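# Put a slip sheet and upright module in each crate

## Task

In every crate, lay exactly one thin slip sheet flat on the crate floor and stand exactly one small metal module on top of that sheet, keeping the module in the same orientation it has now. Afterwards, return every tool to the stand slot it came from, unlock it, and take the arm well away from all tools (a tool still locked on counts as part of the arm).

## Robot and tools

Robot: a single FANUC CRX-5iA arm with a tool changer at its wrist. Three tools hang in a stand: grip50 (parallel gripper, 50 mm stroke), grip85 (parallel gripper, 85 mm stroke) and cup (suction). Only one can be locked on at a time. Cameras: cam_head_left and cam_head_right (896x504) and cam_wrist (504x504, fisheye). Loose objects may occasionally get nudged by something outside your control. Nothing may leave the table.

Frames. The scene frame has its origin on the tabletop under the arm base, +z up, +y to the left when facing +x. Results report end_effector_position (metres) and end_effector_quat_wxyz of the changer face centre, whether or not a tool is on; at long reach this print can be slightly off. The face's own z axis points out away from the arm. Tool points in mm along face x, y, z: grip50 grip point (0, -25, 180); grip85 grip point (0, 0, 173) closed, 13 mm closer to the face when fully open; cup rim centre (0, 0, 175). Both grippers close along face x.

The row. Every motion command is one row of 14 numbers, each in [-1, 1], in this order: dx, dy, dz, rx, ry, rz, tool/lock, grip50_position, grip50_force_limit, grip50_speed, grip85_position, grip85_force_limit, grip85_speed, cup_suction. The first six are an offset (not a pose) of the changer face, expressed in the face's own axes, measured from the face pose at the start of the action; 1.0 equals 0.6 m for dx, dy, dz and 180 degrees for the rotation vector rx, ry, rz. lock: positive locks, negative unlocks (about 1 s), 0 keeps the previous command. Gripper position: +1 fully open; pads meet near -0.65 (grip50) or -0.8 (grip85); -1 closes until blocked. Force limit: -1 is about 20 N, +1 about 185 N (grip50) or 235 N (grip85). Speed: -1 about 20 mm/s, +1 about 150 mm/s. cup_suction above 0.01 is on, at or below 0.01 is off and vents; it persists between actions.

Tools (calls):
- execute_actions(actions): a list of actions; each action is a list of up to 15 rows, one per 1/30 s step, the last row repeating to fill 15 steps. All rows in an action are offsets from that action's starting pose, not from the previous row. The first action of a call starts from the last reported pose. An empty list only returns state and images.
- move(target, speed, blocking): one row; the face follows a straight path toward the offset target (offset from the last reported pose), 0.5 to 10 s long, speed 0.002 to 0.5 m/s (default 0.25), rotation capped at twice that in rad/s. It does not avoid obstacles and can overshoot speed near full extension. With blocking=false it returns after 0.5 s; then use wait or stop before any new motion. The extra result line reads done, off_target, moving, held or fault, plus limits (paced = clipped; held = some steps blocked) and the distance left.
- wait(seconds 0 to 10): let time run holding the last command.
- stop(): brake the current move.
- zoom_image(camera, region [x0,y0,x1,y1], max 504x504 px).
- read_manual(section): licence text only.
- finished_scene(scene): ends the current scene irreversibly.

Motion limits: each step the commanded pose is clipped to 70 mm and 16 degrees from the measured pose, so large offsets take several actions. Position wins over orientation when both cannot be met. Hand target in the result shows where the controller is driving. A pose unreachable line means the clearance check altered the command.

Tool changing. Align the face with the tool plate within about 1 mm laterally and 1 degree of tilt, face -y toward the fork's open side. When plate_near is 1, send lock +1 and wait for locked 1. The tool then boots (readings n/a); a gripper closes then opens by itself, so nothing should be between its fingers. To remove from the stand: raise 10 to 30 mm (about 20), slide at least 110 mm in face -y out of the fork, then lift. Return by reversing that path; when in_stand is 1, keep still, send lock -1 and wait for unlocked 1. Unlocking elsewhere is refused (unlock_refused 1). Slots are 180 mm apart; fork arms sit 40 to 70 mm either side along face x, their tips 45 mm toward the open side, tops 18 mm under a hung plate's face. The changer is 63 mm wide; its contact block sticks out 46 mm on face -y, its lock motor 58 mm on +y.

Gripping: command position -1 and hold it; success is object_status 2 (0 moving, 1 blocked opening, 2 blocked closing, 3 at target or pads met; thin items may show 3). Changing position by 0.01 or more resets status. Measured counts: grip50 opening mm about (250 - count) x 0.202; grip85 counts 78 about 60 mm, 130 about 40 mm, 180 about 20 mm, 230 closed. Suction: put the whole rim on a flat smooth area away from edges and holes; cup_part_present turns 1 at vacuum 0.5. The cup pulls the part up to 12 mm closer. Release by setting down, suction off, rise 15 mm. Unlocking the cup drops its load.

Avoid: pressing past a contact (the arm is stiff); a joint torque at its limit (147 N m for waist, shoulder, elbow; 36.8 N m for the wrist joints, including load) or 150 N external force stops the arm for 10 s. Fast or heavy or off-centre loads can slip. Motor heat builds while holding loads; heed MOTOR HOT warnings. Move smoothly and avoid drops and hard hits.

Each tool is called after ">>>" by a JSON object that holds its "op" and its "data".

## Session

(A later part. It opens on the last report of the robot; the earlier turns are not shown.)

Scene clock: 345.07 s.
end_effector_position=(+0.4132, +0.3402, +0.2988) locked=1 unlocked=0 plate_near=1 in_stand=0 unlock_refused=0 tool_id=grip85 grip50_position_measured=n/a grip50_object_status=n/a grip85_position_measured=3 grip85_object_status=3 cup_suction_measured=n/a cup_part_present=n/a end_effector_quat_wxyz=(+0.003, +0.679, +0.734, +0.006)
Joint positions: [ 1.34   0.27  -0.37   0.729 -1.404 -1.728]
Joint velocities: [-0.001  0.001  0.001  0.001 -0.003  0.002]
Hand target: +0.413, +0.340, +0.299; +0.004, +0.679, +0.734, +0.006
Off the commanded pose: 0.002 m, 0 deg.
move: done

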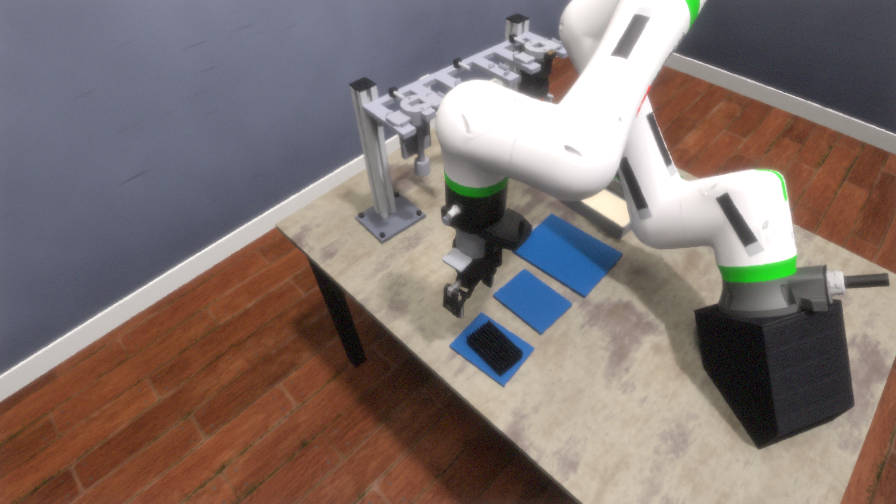

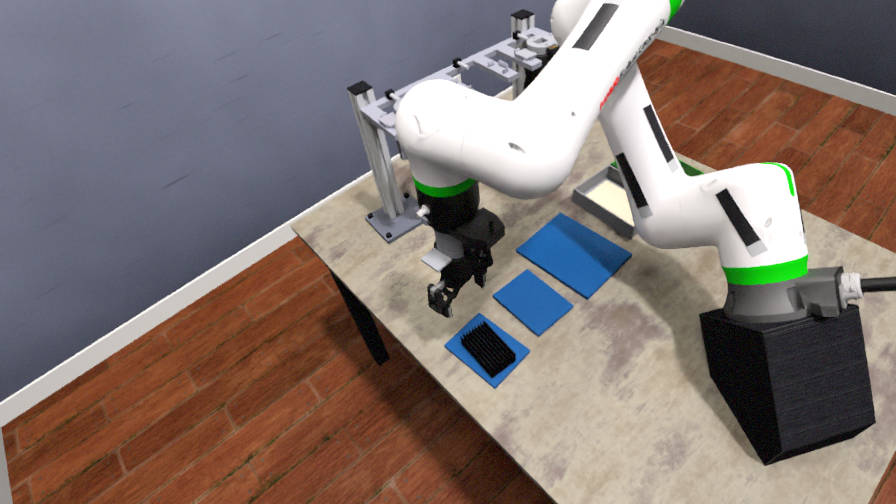

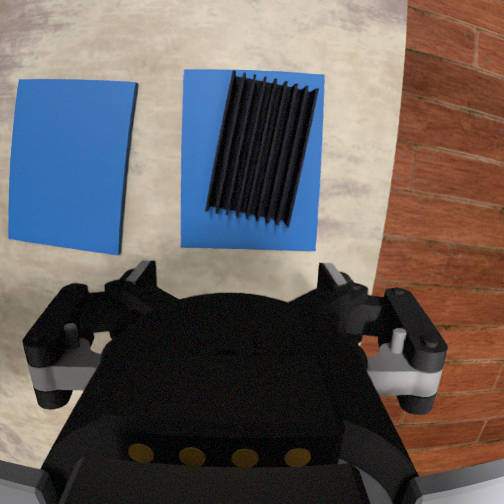

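>>> {"op": "move", "data": {"target": [0.027,-0.127,0.125,0,0,0.068,0,0,0,0,1,-0.4,-0.3,0], "speed": 0.15}}

Scene clock: 348.90 s.
end_effector_position=(+0.3368, +0.3509, +0.2230) locked=1 unlocked=0 plate_near=1 in_stand=0 unlock_refused=0 tool_id=grip85 grip50_position_measured=n/a grip50_object_status=n/a grip85_position_measured=3 grip85_object_status=3 cup_suction_measured=n/a cup_part_present=n/a end_effector_quat_wxyz=(+0.003, +0.753, +0.658, +0.007)
Joint positions: [ 1.35   0.349 -0.555  0.773 -1.214 -2.133]
Joint velocities: [ 0.001 -0.    -0.001 -0.001 -0.001 -0.001]
Hand target: +0.337, +0.351, +0.223; +0.003, +0.753, +0.658, +0.007
Off the commanded pose: 0.000 m, 0 deg.
move: done

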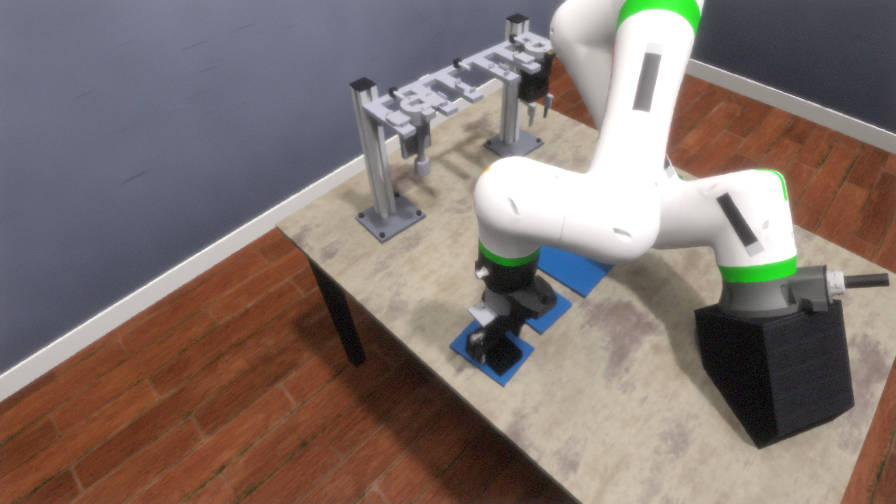

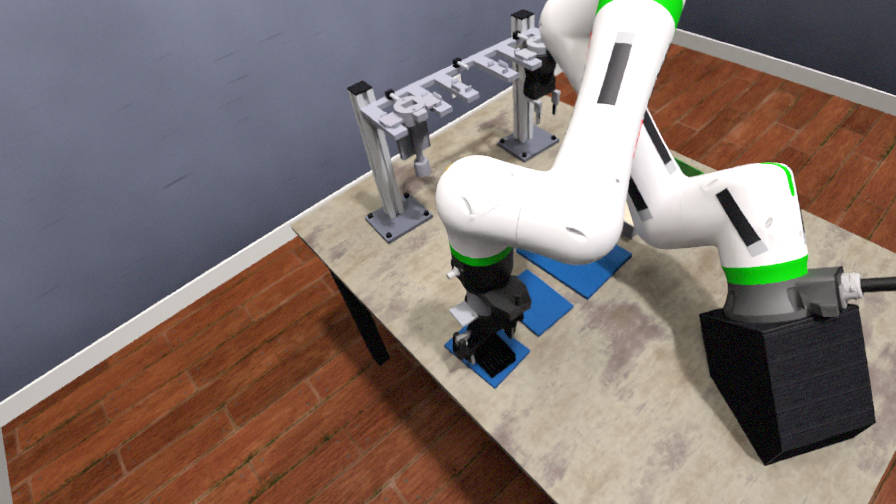

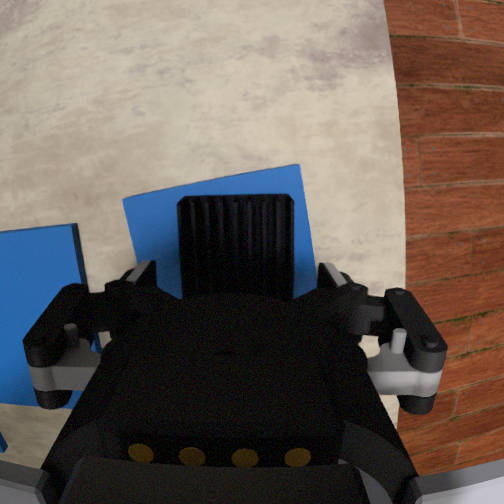

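Grip at 0.206.

>>> {"op": "move", "data": {"target": [0,0,0.028,0,0,0,0,0,0,0,1,-0.4,-0.3,0], "speed": 0.04}}

>>> {"op": "move", "data": {"target": [0,0,0,0,0,0,0,0,0,0,-1,-0.6,-0.5,0]}}

>>> {"op": "move", "data": {"target": [0,0,-0.095,0,0,-0.018,0,0,0,0,-1,-0.6,-0.5,0], "speed": 0.12}}

Scene clock: 353.03 s.
end_effector_position=(+0.3370, +0.3511, +0.2062) locked=1 unlocked=0 plate_near=1 in_stand=0 unlock_refused=0 tool_id=grip85 grip50_position_measured=n/a grip50_object_status=n/a grip85_position_measured=3 grip85_object_status=3 cup_suction_measured=n/a cup_part_present=n/a end_effector_quat_wxyz=(+0.003, +0.753, +0.658, +0.007)
Joint positions: [ 1.321  0.362 -0.575  0.8   -1.179 -2.145]
Joint velocities: [-0.    -0.    -0.    -0.    -0.     0.001]
Hand target: +0.337, +0.351, +0.206; +0.003, +0.753, +0.658, +0.007
Off the commanded pose: 0.000 m, 0 deg.
move: done

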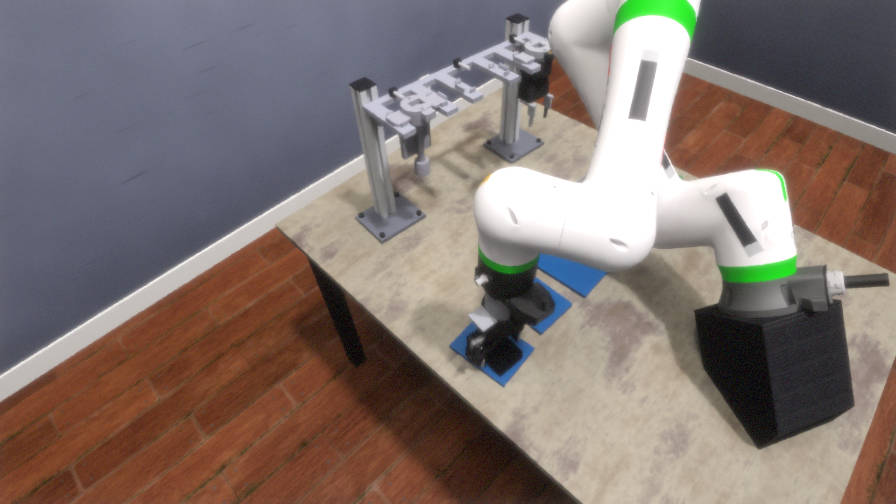

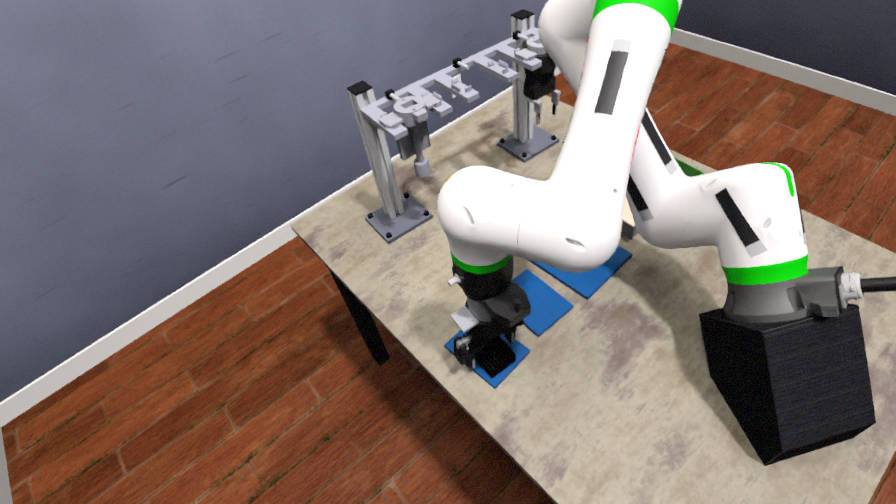

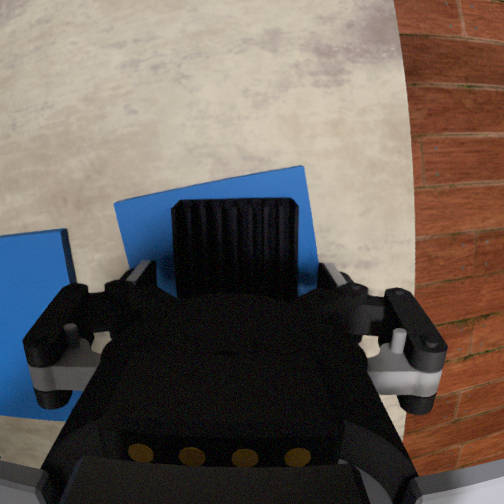

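Scene clock: 353.87 s.
end_effector_position=(+0.3371, +0.3511, +0.2062) locked=1 unlocked=0 plate_near=1 in_stand=0 unlock_refused=0 tool_id=grip85 grip50_position_measured=n/a grip50_object_status=n/a grip85_position_measured=78 grip85_object_status=2 cup_suction_measured=n/a cup_part_present=n/a end_effector_quat_wxyz=(+0.003, +0.753, +0.658, +0.007)
Joint positions: [ 1.321  0.362 -0.575  0.8   -1.178 -2.145]
Joint velocities: [ 0.001 -0.    -0.    -0.    -0.     0.   ]
Hand target: +0.337, +0.351, +0.206; +0.003, +0.753, +0.658, +0.007
Off the commanded pose: 0.000 m, 0 deg.
move: done

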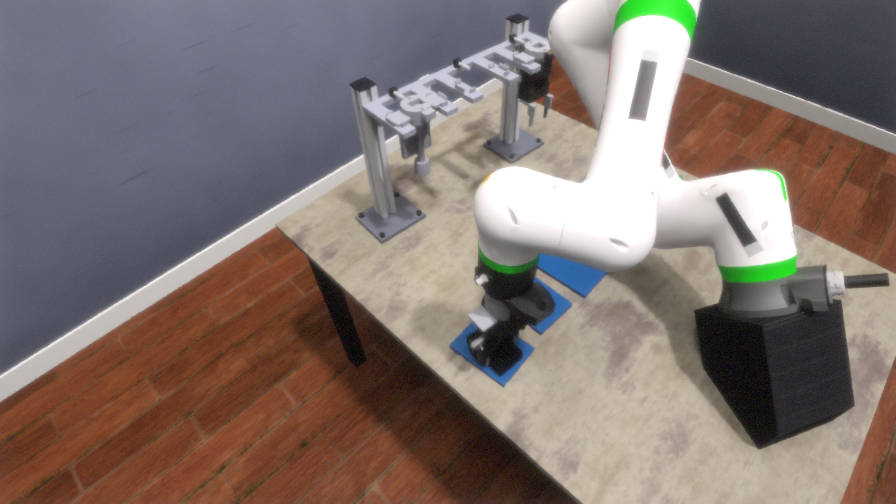

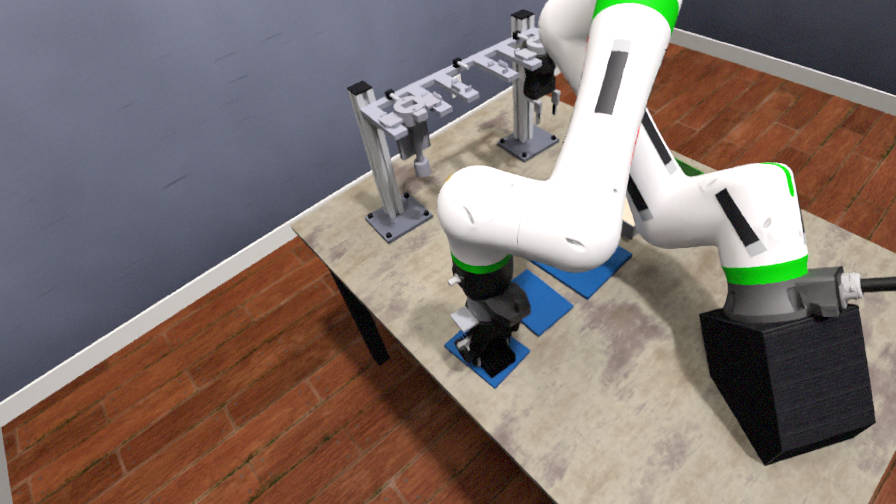

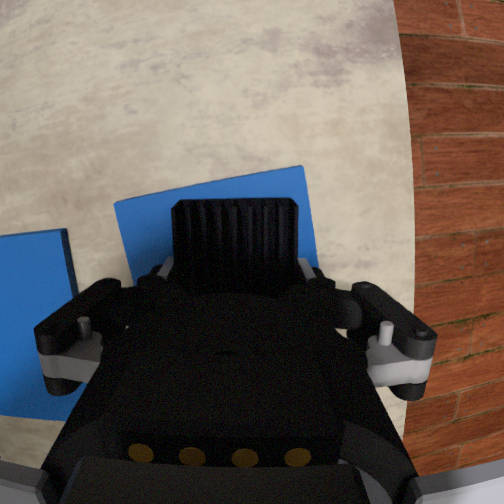

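Scene clock: 354.67 s.
end_effector_position=(+0.3364, +0.3506, +0.2632) locked=1 unlocked=0 plate_near=1 in_stand=0 unlock_refused=0 tool_id=grip85 grip50_position_measured=n/a grip50_object_status=n/a grip85_position_measured=79 grip85_object_status=2 cup_suction_measured=n/a cup_part_present=n/a end_effector_quat_wxyz=(+0.003, +0.734, +0.679, +0.007)
Joint positions: [ 1.414  0.322 -0.502  0.716 -1.301 -2.051]
Joint velocities: [ 0.002  0.     0.     0.001 -0.     0.001]
Hand target: +0.336, +0.351, +0.263; +0.003, +0.734, +0.679, +0.007
Off the commanded pose: 0.000 m, 0 deg.
move: done

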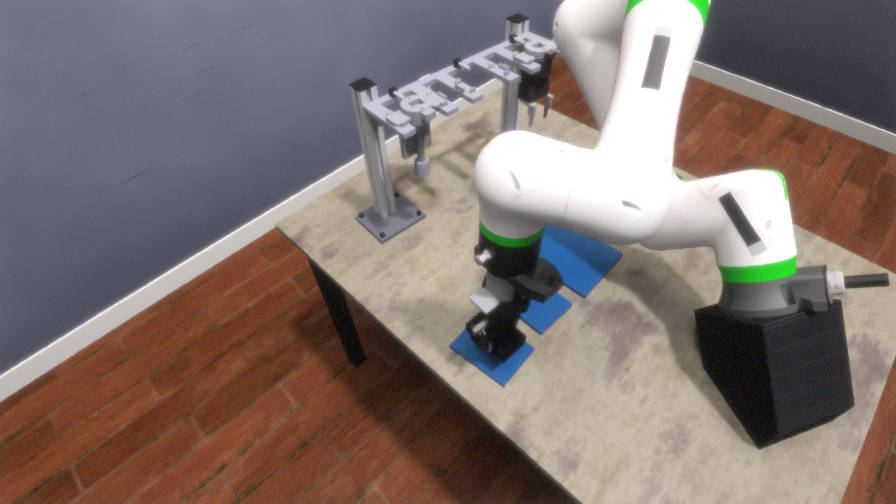

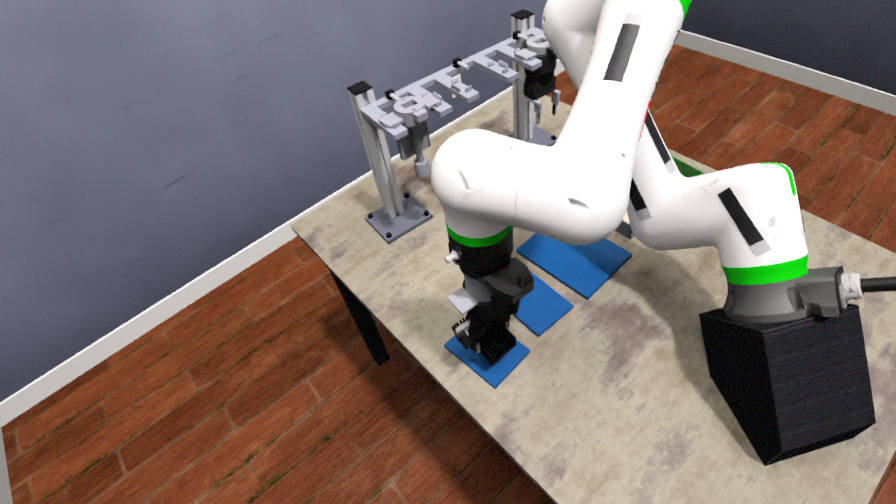

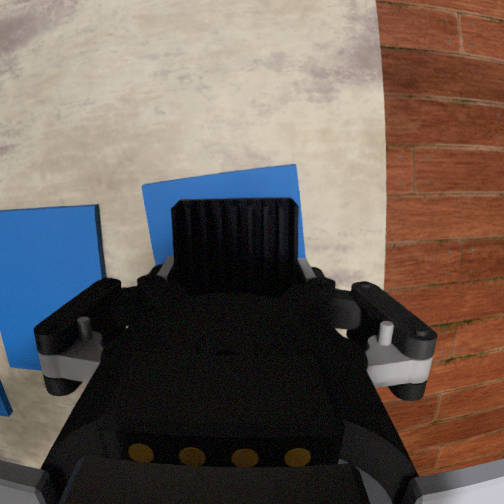

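>>> {"op": "move", "data": {"target": [-0.86,0.424,0.01,0,0,0,0,0,0,0,-1,-0.6,-0.5,0]}}

>>> {"op": "move", "data": {"target": [0,-0.23,0,0,0,0,0,0,0,0,-1,-0.6,-0.5,0], "speed": 0.15}}

Scene clock: 361.27 s.
end_effector_position=(+0.5505, -0.1839, +0.2570) locked=1 unlocked=0 plate_near=1 in_stand=0 unlock_refused=0 tool_id=grip85 grip50_position_measured=n/a grip50_object_status=n/a grip85_position_measured=79 grip85_object_status=2 cup_suction_measured=n/a cup_part_present=n/a end_effector_quat_wxyz=(+0.003, +0.734, +0.679, +0.006)
Joint positions: [ 0.439 -0.66  -0.568  0.736 -1.309 -0.745]
Joint velocities: [0.    0.    0.    0.001 0.001 0.001]
Hand target: +0.551, -0.184, +0.257; +0.003, +0.734, +0.679, +0.005
Off the commanded pose: 0.001 m, 0 deg.
move: done

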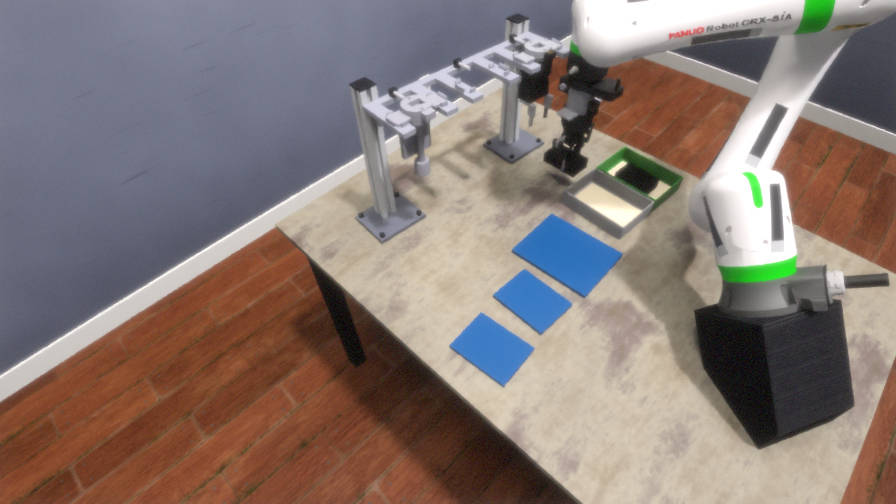

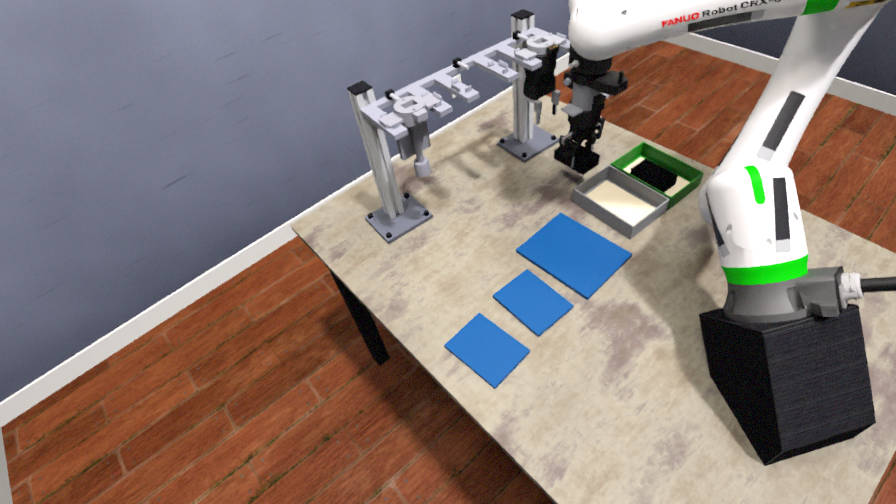

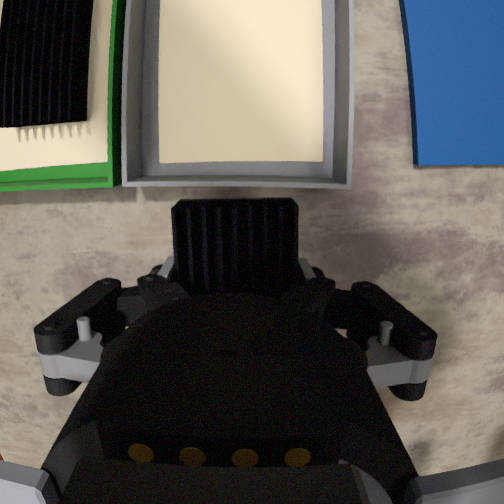

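Scene clock: 363.03 s.
end_effector_position=(+0.4131, -0.1738, +0.2544) locked=1 unlocked=0 plate_near=1 in_stand=0 unlock_refused=0 tool_id=grip85 grip50_position_measured=n/a grip50_object_status=n/a grip85_position_measured=79 grip85_object_status=2 cup_suction_measured=n/a cup_part_present=n/a end_effector_quat_wxyz=(+0.002, +0.735, +0.678, +0.005)
Joint positions: [ 1.191 -1.139 -0.919  0.834 -1.931 -1.179]
Joint velocities: [ 0.098 -0.027 -0.006  0.008 -0.08  -0.051]
Hand target: +0.413, -0.174, +0.255; +0.003, +0.735, +0.678, +0.006
Off the commanded pose: 0.001 m, 0 deg.
move: done

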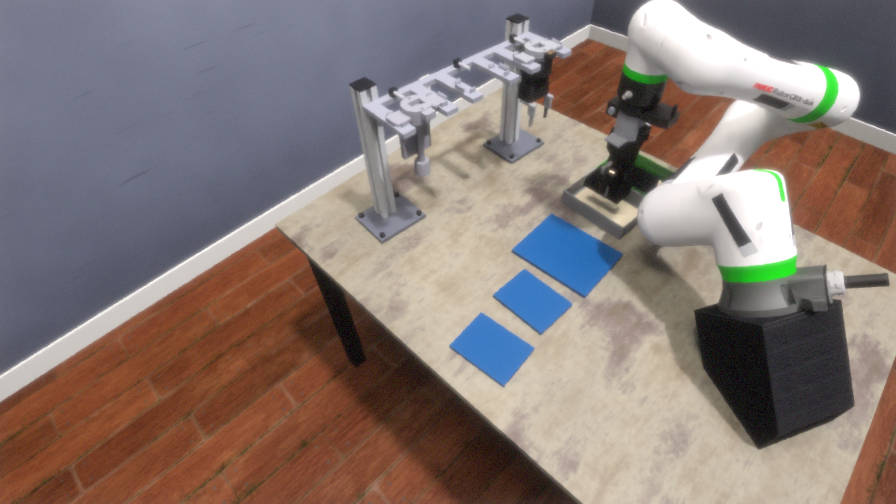

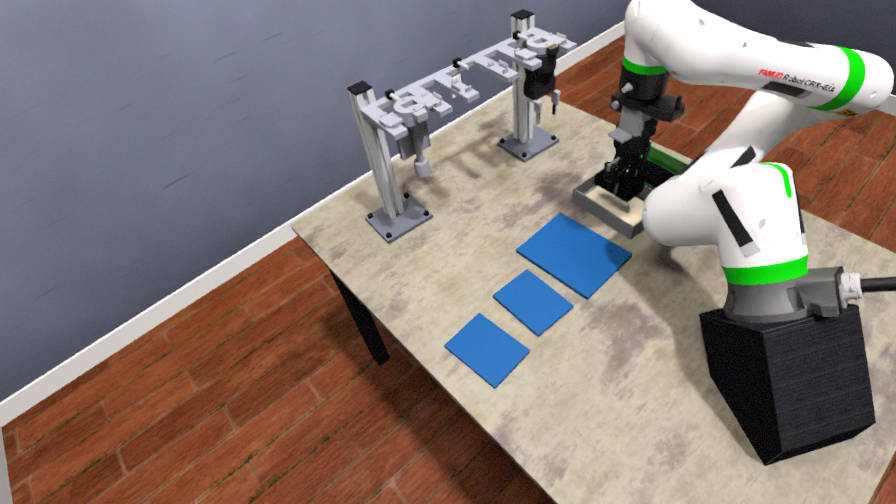

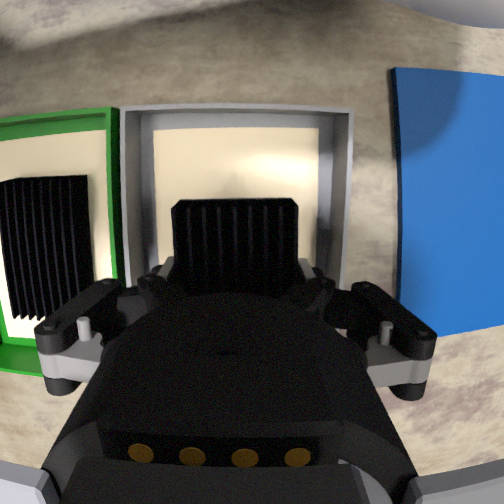

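>>> {"op": "move", "data": {"target": [0,0,0.082,0,0,0,0,0,0,0,-1,-0.6,-0.5,0], "speed": 0.03}}

>>> {"op": "move", "data": {"target": [0,0,0,0,0,0,0,0,0,0,0.7,-0.6,-0.5,0]}}

>>> {"op": "move", "data": {"target": [0,0.01,-0.075,0,0,0,0,0,0,0,0.7,-0.6,-0.5,0], "speed": 0.06}}

>>> {"op": "move", "data": {"target": [0.1,0.2,-0.03,0,0,0,0,0,0,0,1,-0.6,-0.5,0], "speed": 0.15}}

Scene clock: 369.83 s.
end_effector_position=(+0.4137, -0.1733, +0.2057) locked=1 unlocked=0 plate_near=1 in_stand=0 unlock_refused=0 tool_id=grip85 grip50_position_measured=n/a grip50_object_status=n/a grip85_position_measured=79 grip85_object_status=2 cup_suction_measured=n/a cup_part_present=n/a end_effector_quat_wxyz=(+0.003, +0.734, +0.679, +0.005)
Joint positions: [ 0.611 -1.007 -0.973  0.784 -1.386 -0.913]
Joint velocities: [-0.     0.001 -0.    -0.    -0.001  0.001]
Hand target: +0.414, -0.173, +0.206; +0.003, +0.734, +0.679, +0.005
Off the commanded pose: 0.001 m, 0 deg.
move: done

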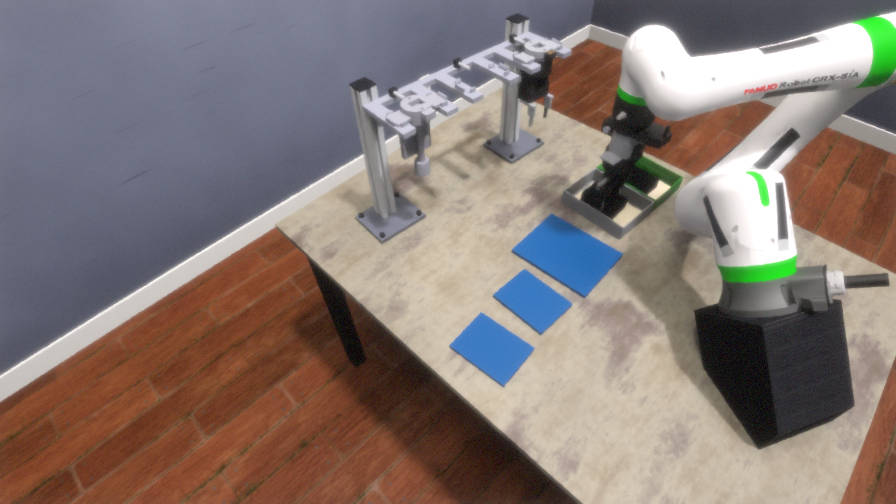

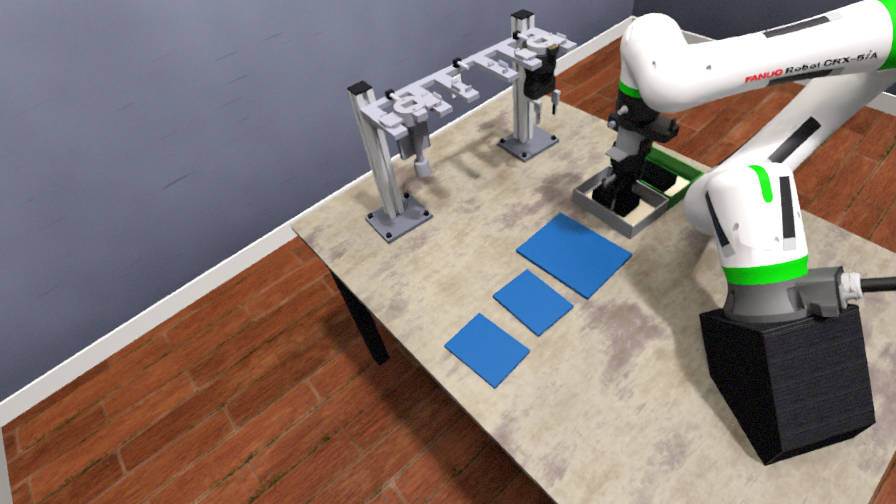

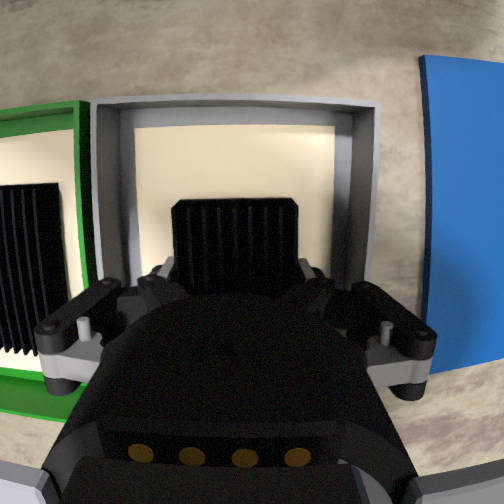

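Scene clock: 370.47 s.
end_effector_position=(+0.4137, -0.1733, +0.2057) locked=1 unlocked=0 plate_near=1 in_stand=0 unlock_refused=0 tool_id=grip85 grip50_position_measured=n/a grip50_object_status=n/a grip85_position_measured=41 grip85_object_status=0 cup_suction_measured=n/a cup_part_present=n/a end_effector_quat_wxyz=(+0.003, +0.734, +0.679, +0.005)
Joint positions: [ 0.611 -1.007 -0.973  0.784 -1.386 -0.913]
Joint velocities: [ 0.001 -0.     0.    -0.    -0.002  0.001]
Hand target: +0.414, -0.173, +0.206; +0.003, +0.734, +0.679, +0.005
Off the commanded pose: 0.000 m, 0 deg.
move: done

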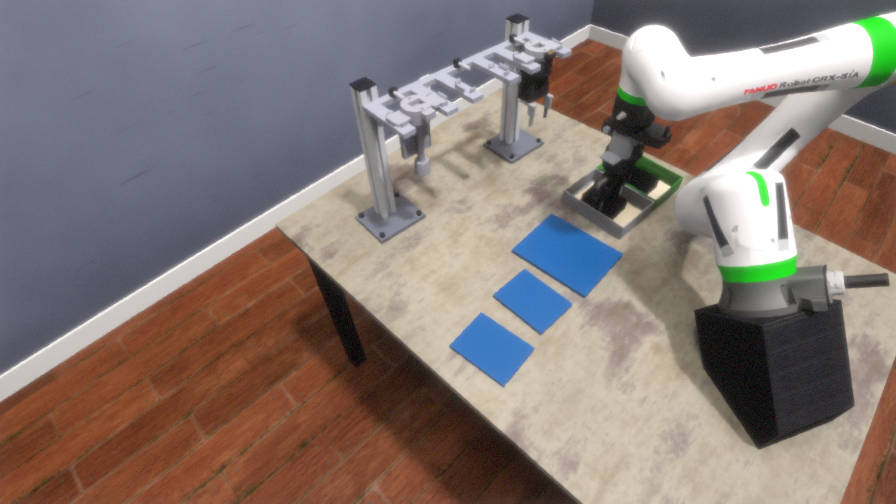

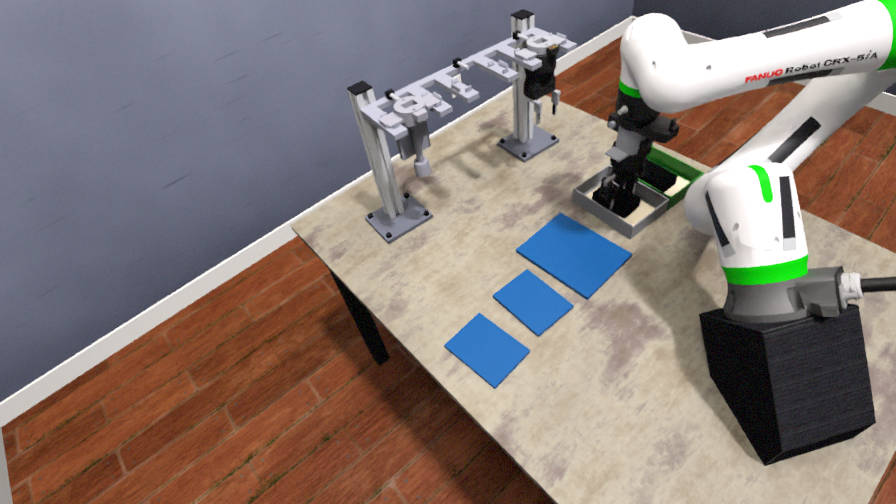

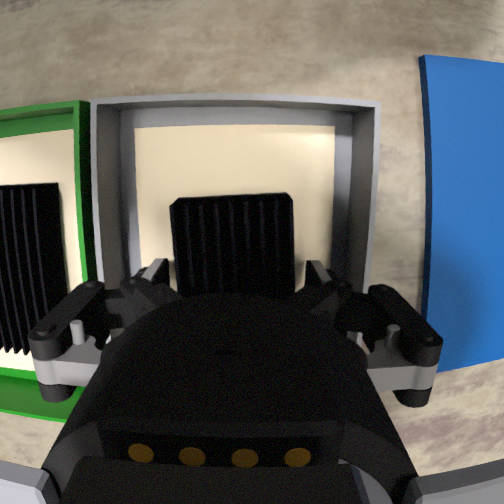

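Scene clock: 371.70 s.
end_effector_position=(+0.4191, -0.1741, +0.2504) locked=1 unlocked=0 plate_near=1 in_stand=0 unlock_refused=0 tool_id=grip85 grip50_position_measured=n/a grip50_object_status=n/a grip85_position_measured=41 grip85_object_status=3 cup_suction_measured=n/a cup_part_present=n/a end_effector_quat_wxyz=(+0.003, +0.735, +0.679, +0.005)
Joint positions: [ 1.014 -1.089 -0.91   0.824 -1.775 -1.089]
Joint velocities: [ 0.015 -0.004 -0.002  0.002 -0.013 -0.009]
Hand target: +0.419, -0.174, +0.250; +0.003, +0.734, +0.679, +0.005
Off the commanded pose: 0.000 m, 0 deg.
move: done

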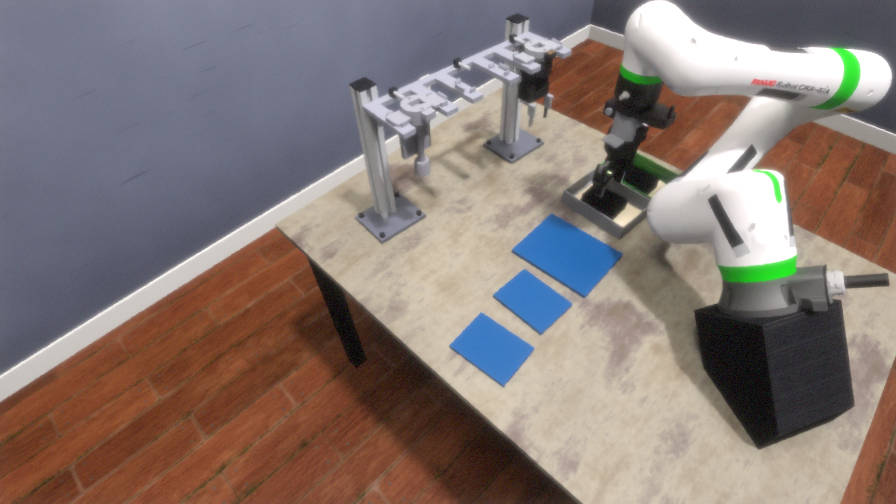

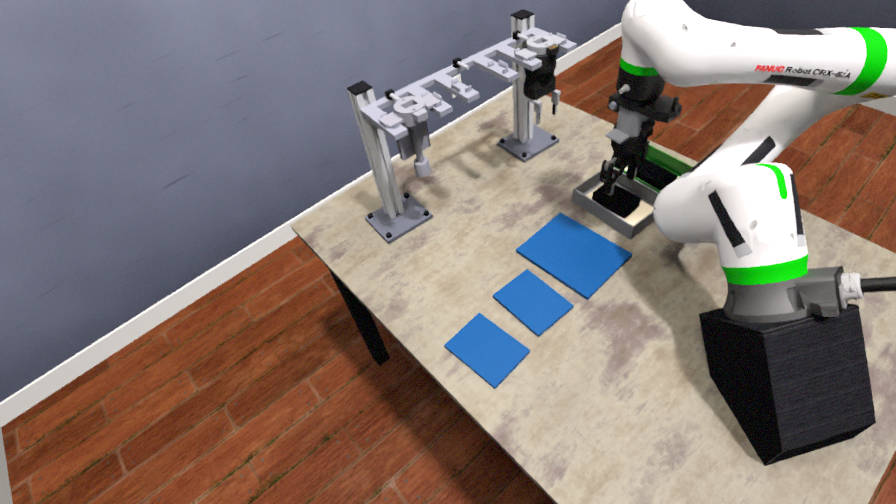

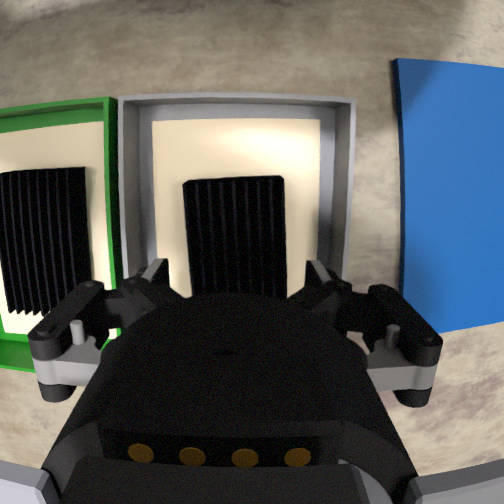

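Scene clock: 372.97 s.
end_effector_position=(+0.5431, -0.1234, +0.2705) locked=1 unlocked=0 plate_near=1 in_stand=0 unlock_refused=0 tool_id=grip85 grip50_position_measured=n/a grip50_object_status=n/a grip85_position_measured=3 grip85_object_status=3 cup_suction_measured=n/a cup_part_present=n/a end_effector_quat_wxyz=(+0.003, +0.734, +0.679, +0.005)
Joint positions: [ 0.689 -0.644 -0.614  0.795 -1.438 -0.971]
Joint velocities: [-0.001  0.002  0.001  0.     0.001 -0.   ]
Hand target: +0.543, -0.123, +0.270; +0.003, +0.734, +0.679, +0.005
Off the commanded pose: 0.001 m, 0 deg.
move: done

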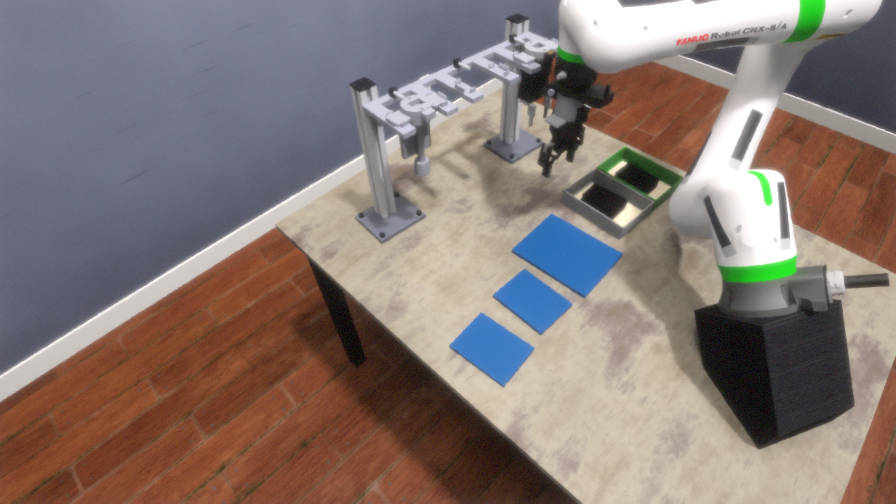

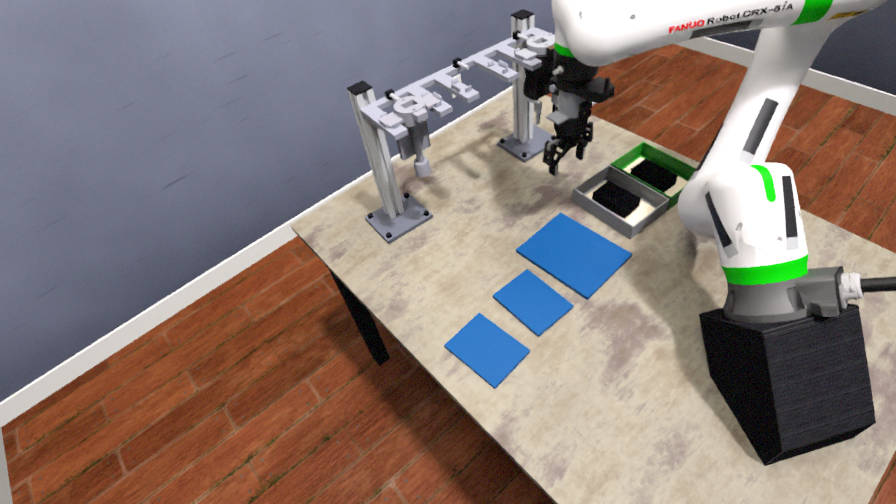

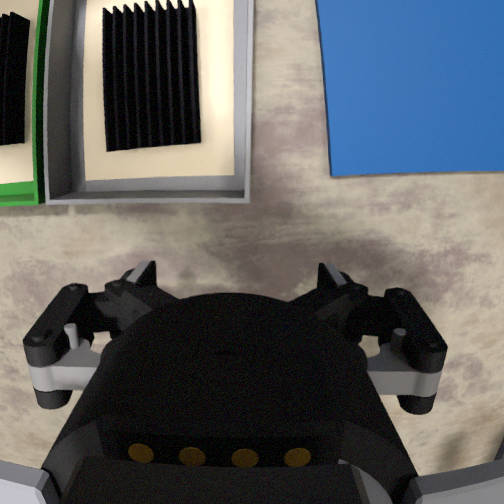

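>>> {"op": "move", "data": {"target": [0.2464,0.004,-0.1875,0.0022,0,0,0,0,0,0,1,-0.6,-0.5,0]}}

>>> {"op": "move", "data": {"target": [0,0.2195,0,0,0,0,0,0,0,0,1,-0.6,-0.5,0], "speed": 0.08}}

Scene clock: 381.17 s.
end_effector_position=(+0.5555, +0.0231, +0.3836) locked=1 unlocked=0 plate_near=1 in_stand=0 unlock_refused=0 tool_id=grip85 grip50_position_measured=n/a grip50_object_status=n/a grip85_position_measured=3 grip85_object_status=3 cup_suction_measured=n/a cup_part_present=n/a end_effector_quat_wxyz=(+0.000, +0.735, +0.679, +0.003)
Joint positions: [ 1.203 -0.381 -0.387  0.778 -1.784 -1.359]
Joint velocities: [ 0.001 -0.001  0.001  0.    -0.001 -0.   ]
Hand target: +0.556, +0.023, +0.384; +0.000, +0.734, +0.679, +0.003
Off the commanded pose: 0.000 m, 0 deg.
move: done

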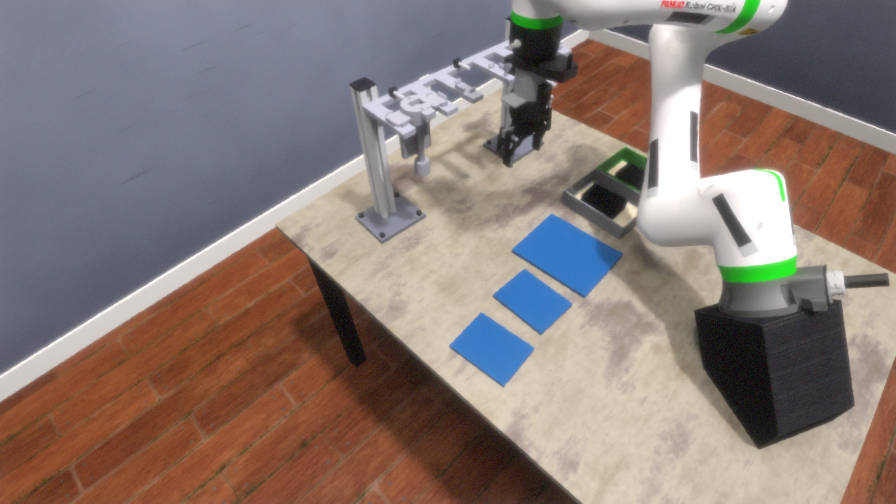

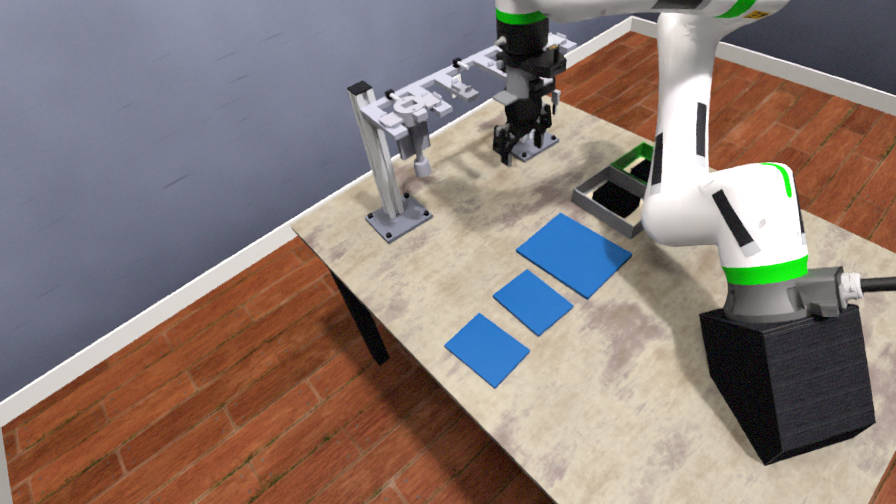

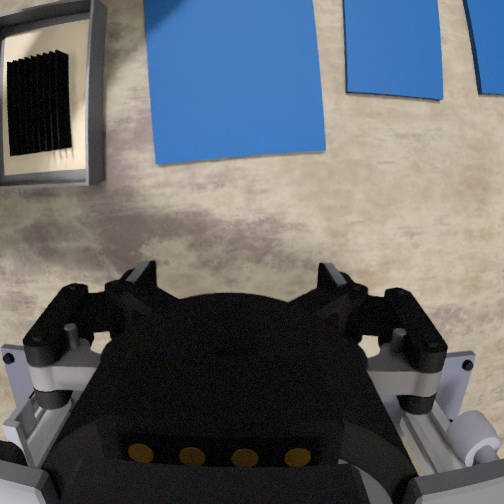

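Scene clock: 383.13 s.
end_effector_position=(+0.6866, +0.0131, +0.3844) locked=1 unlocked=0 plate_near=1 in_stand=0 unlock_refused=0 tool_id=grip85 grip50_position_measured=n/a grip50_object_status=n/a grip85_position_measured=3 grip85_object_status=3 cup_suction_measured=n/a cup_part_present=n/a end_effector_quat_wxyz=(+0.000, +0.735, +0.679, +0.003)
Joint positions: [ 0.905 -0.161 -0.028  0.808 -1.669 -1.048]
Joint velocities: [-0.001  0.001  0.001 -0.001  0.     0.001]
Hand target: +0.687, +0.013, +0.384; +0.000, +0.735, +0.679, +0.003
Off the commanded pose: 0.001 m, 0 deg.
move: done

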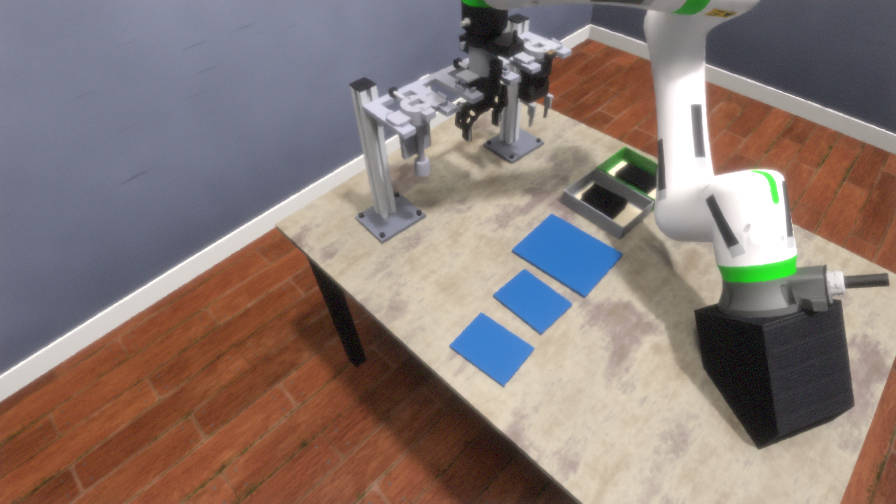

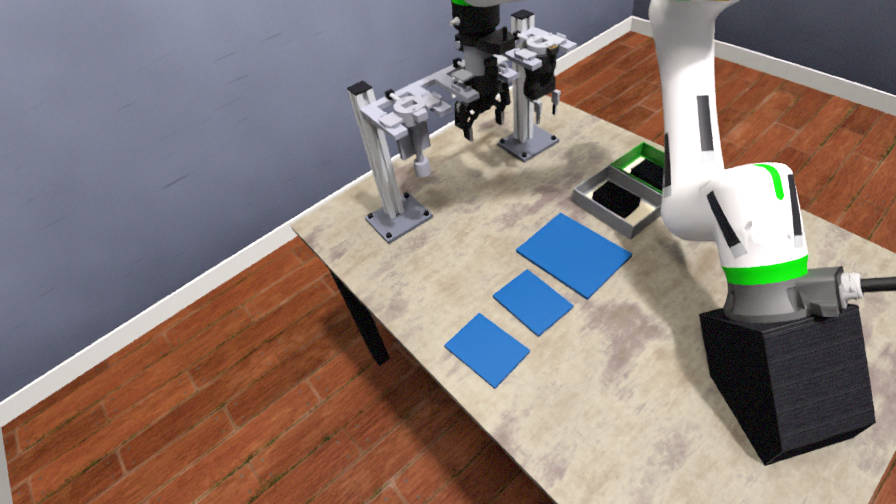

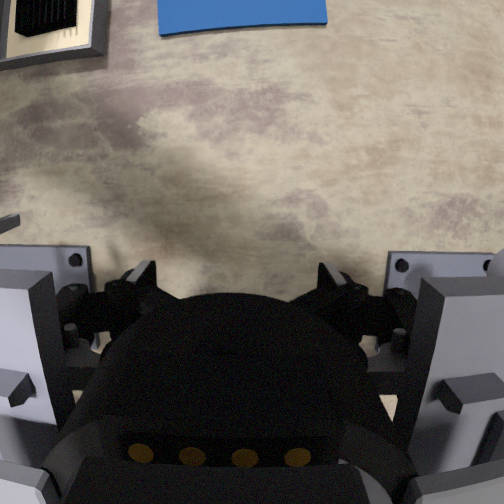

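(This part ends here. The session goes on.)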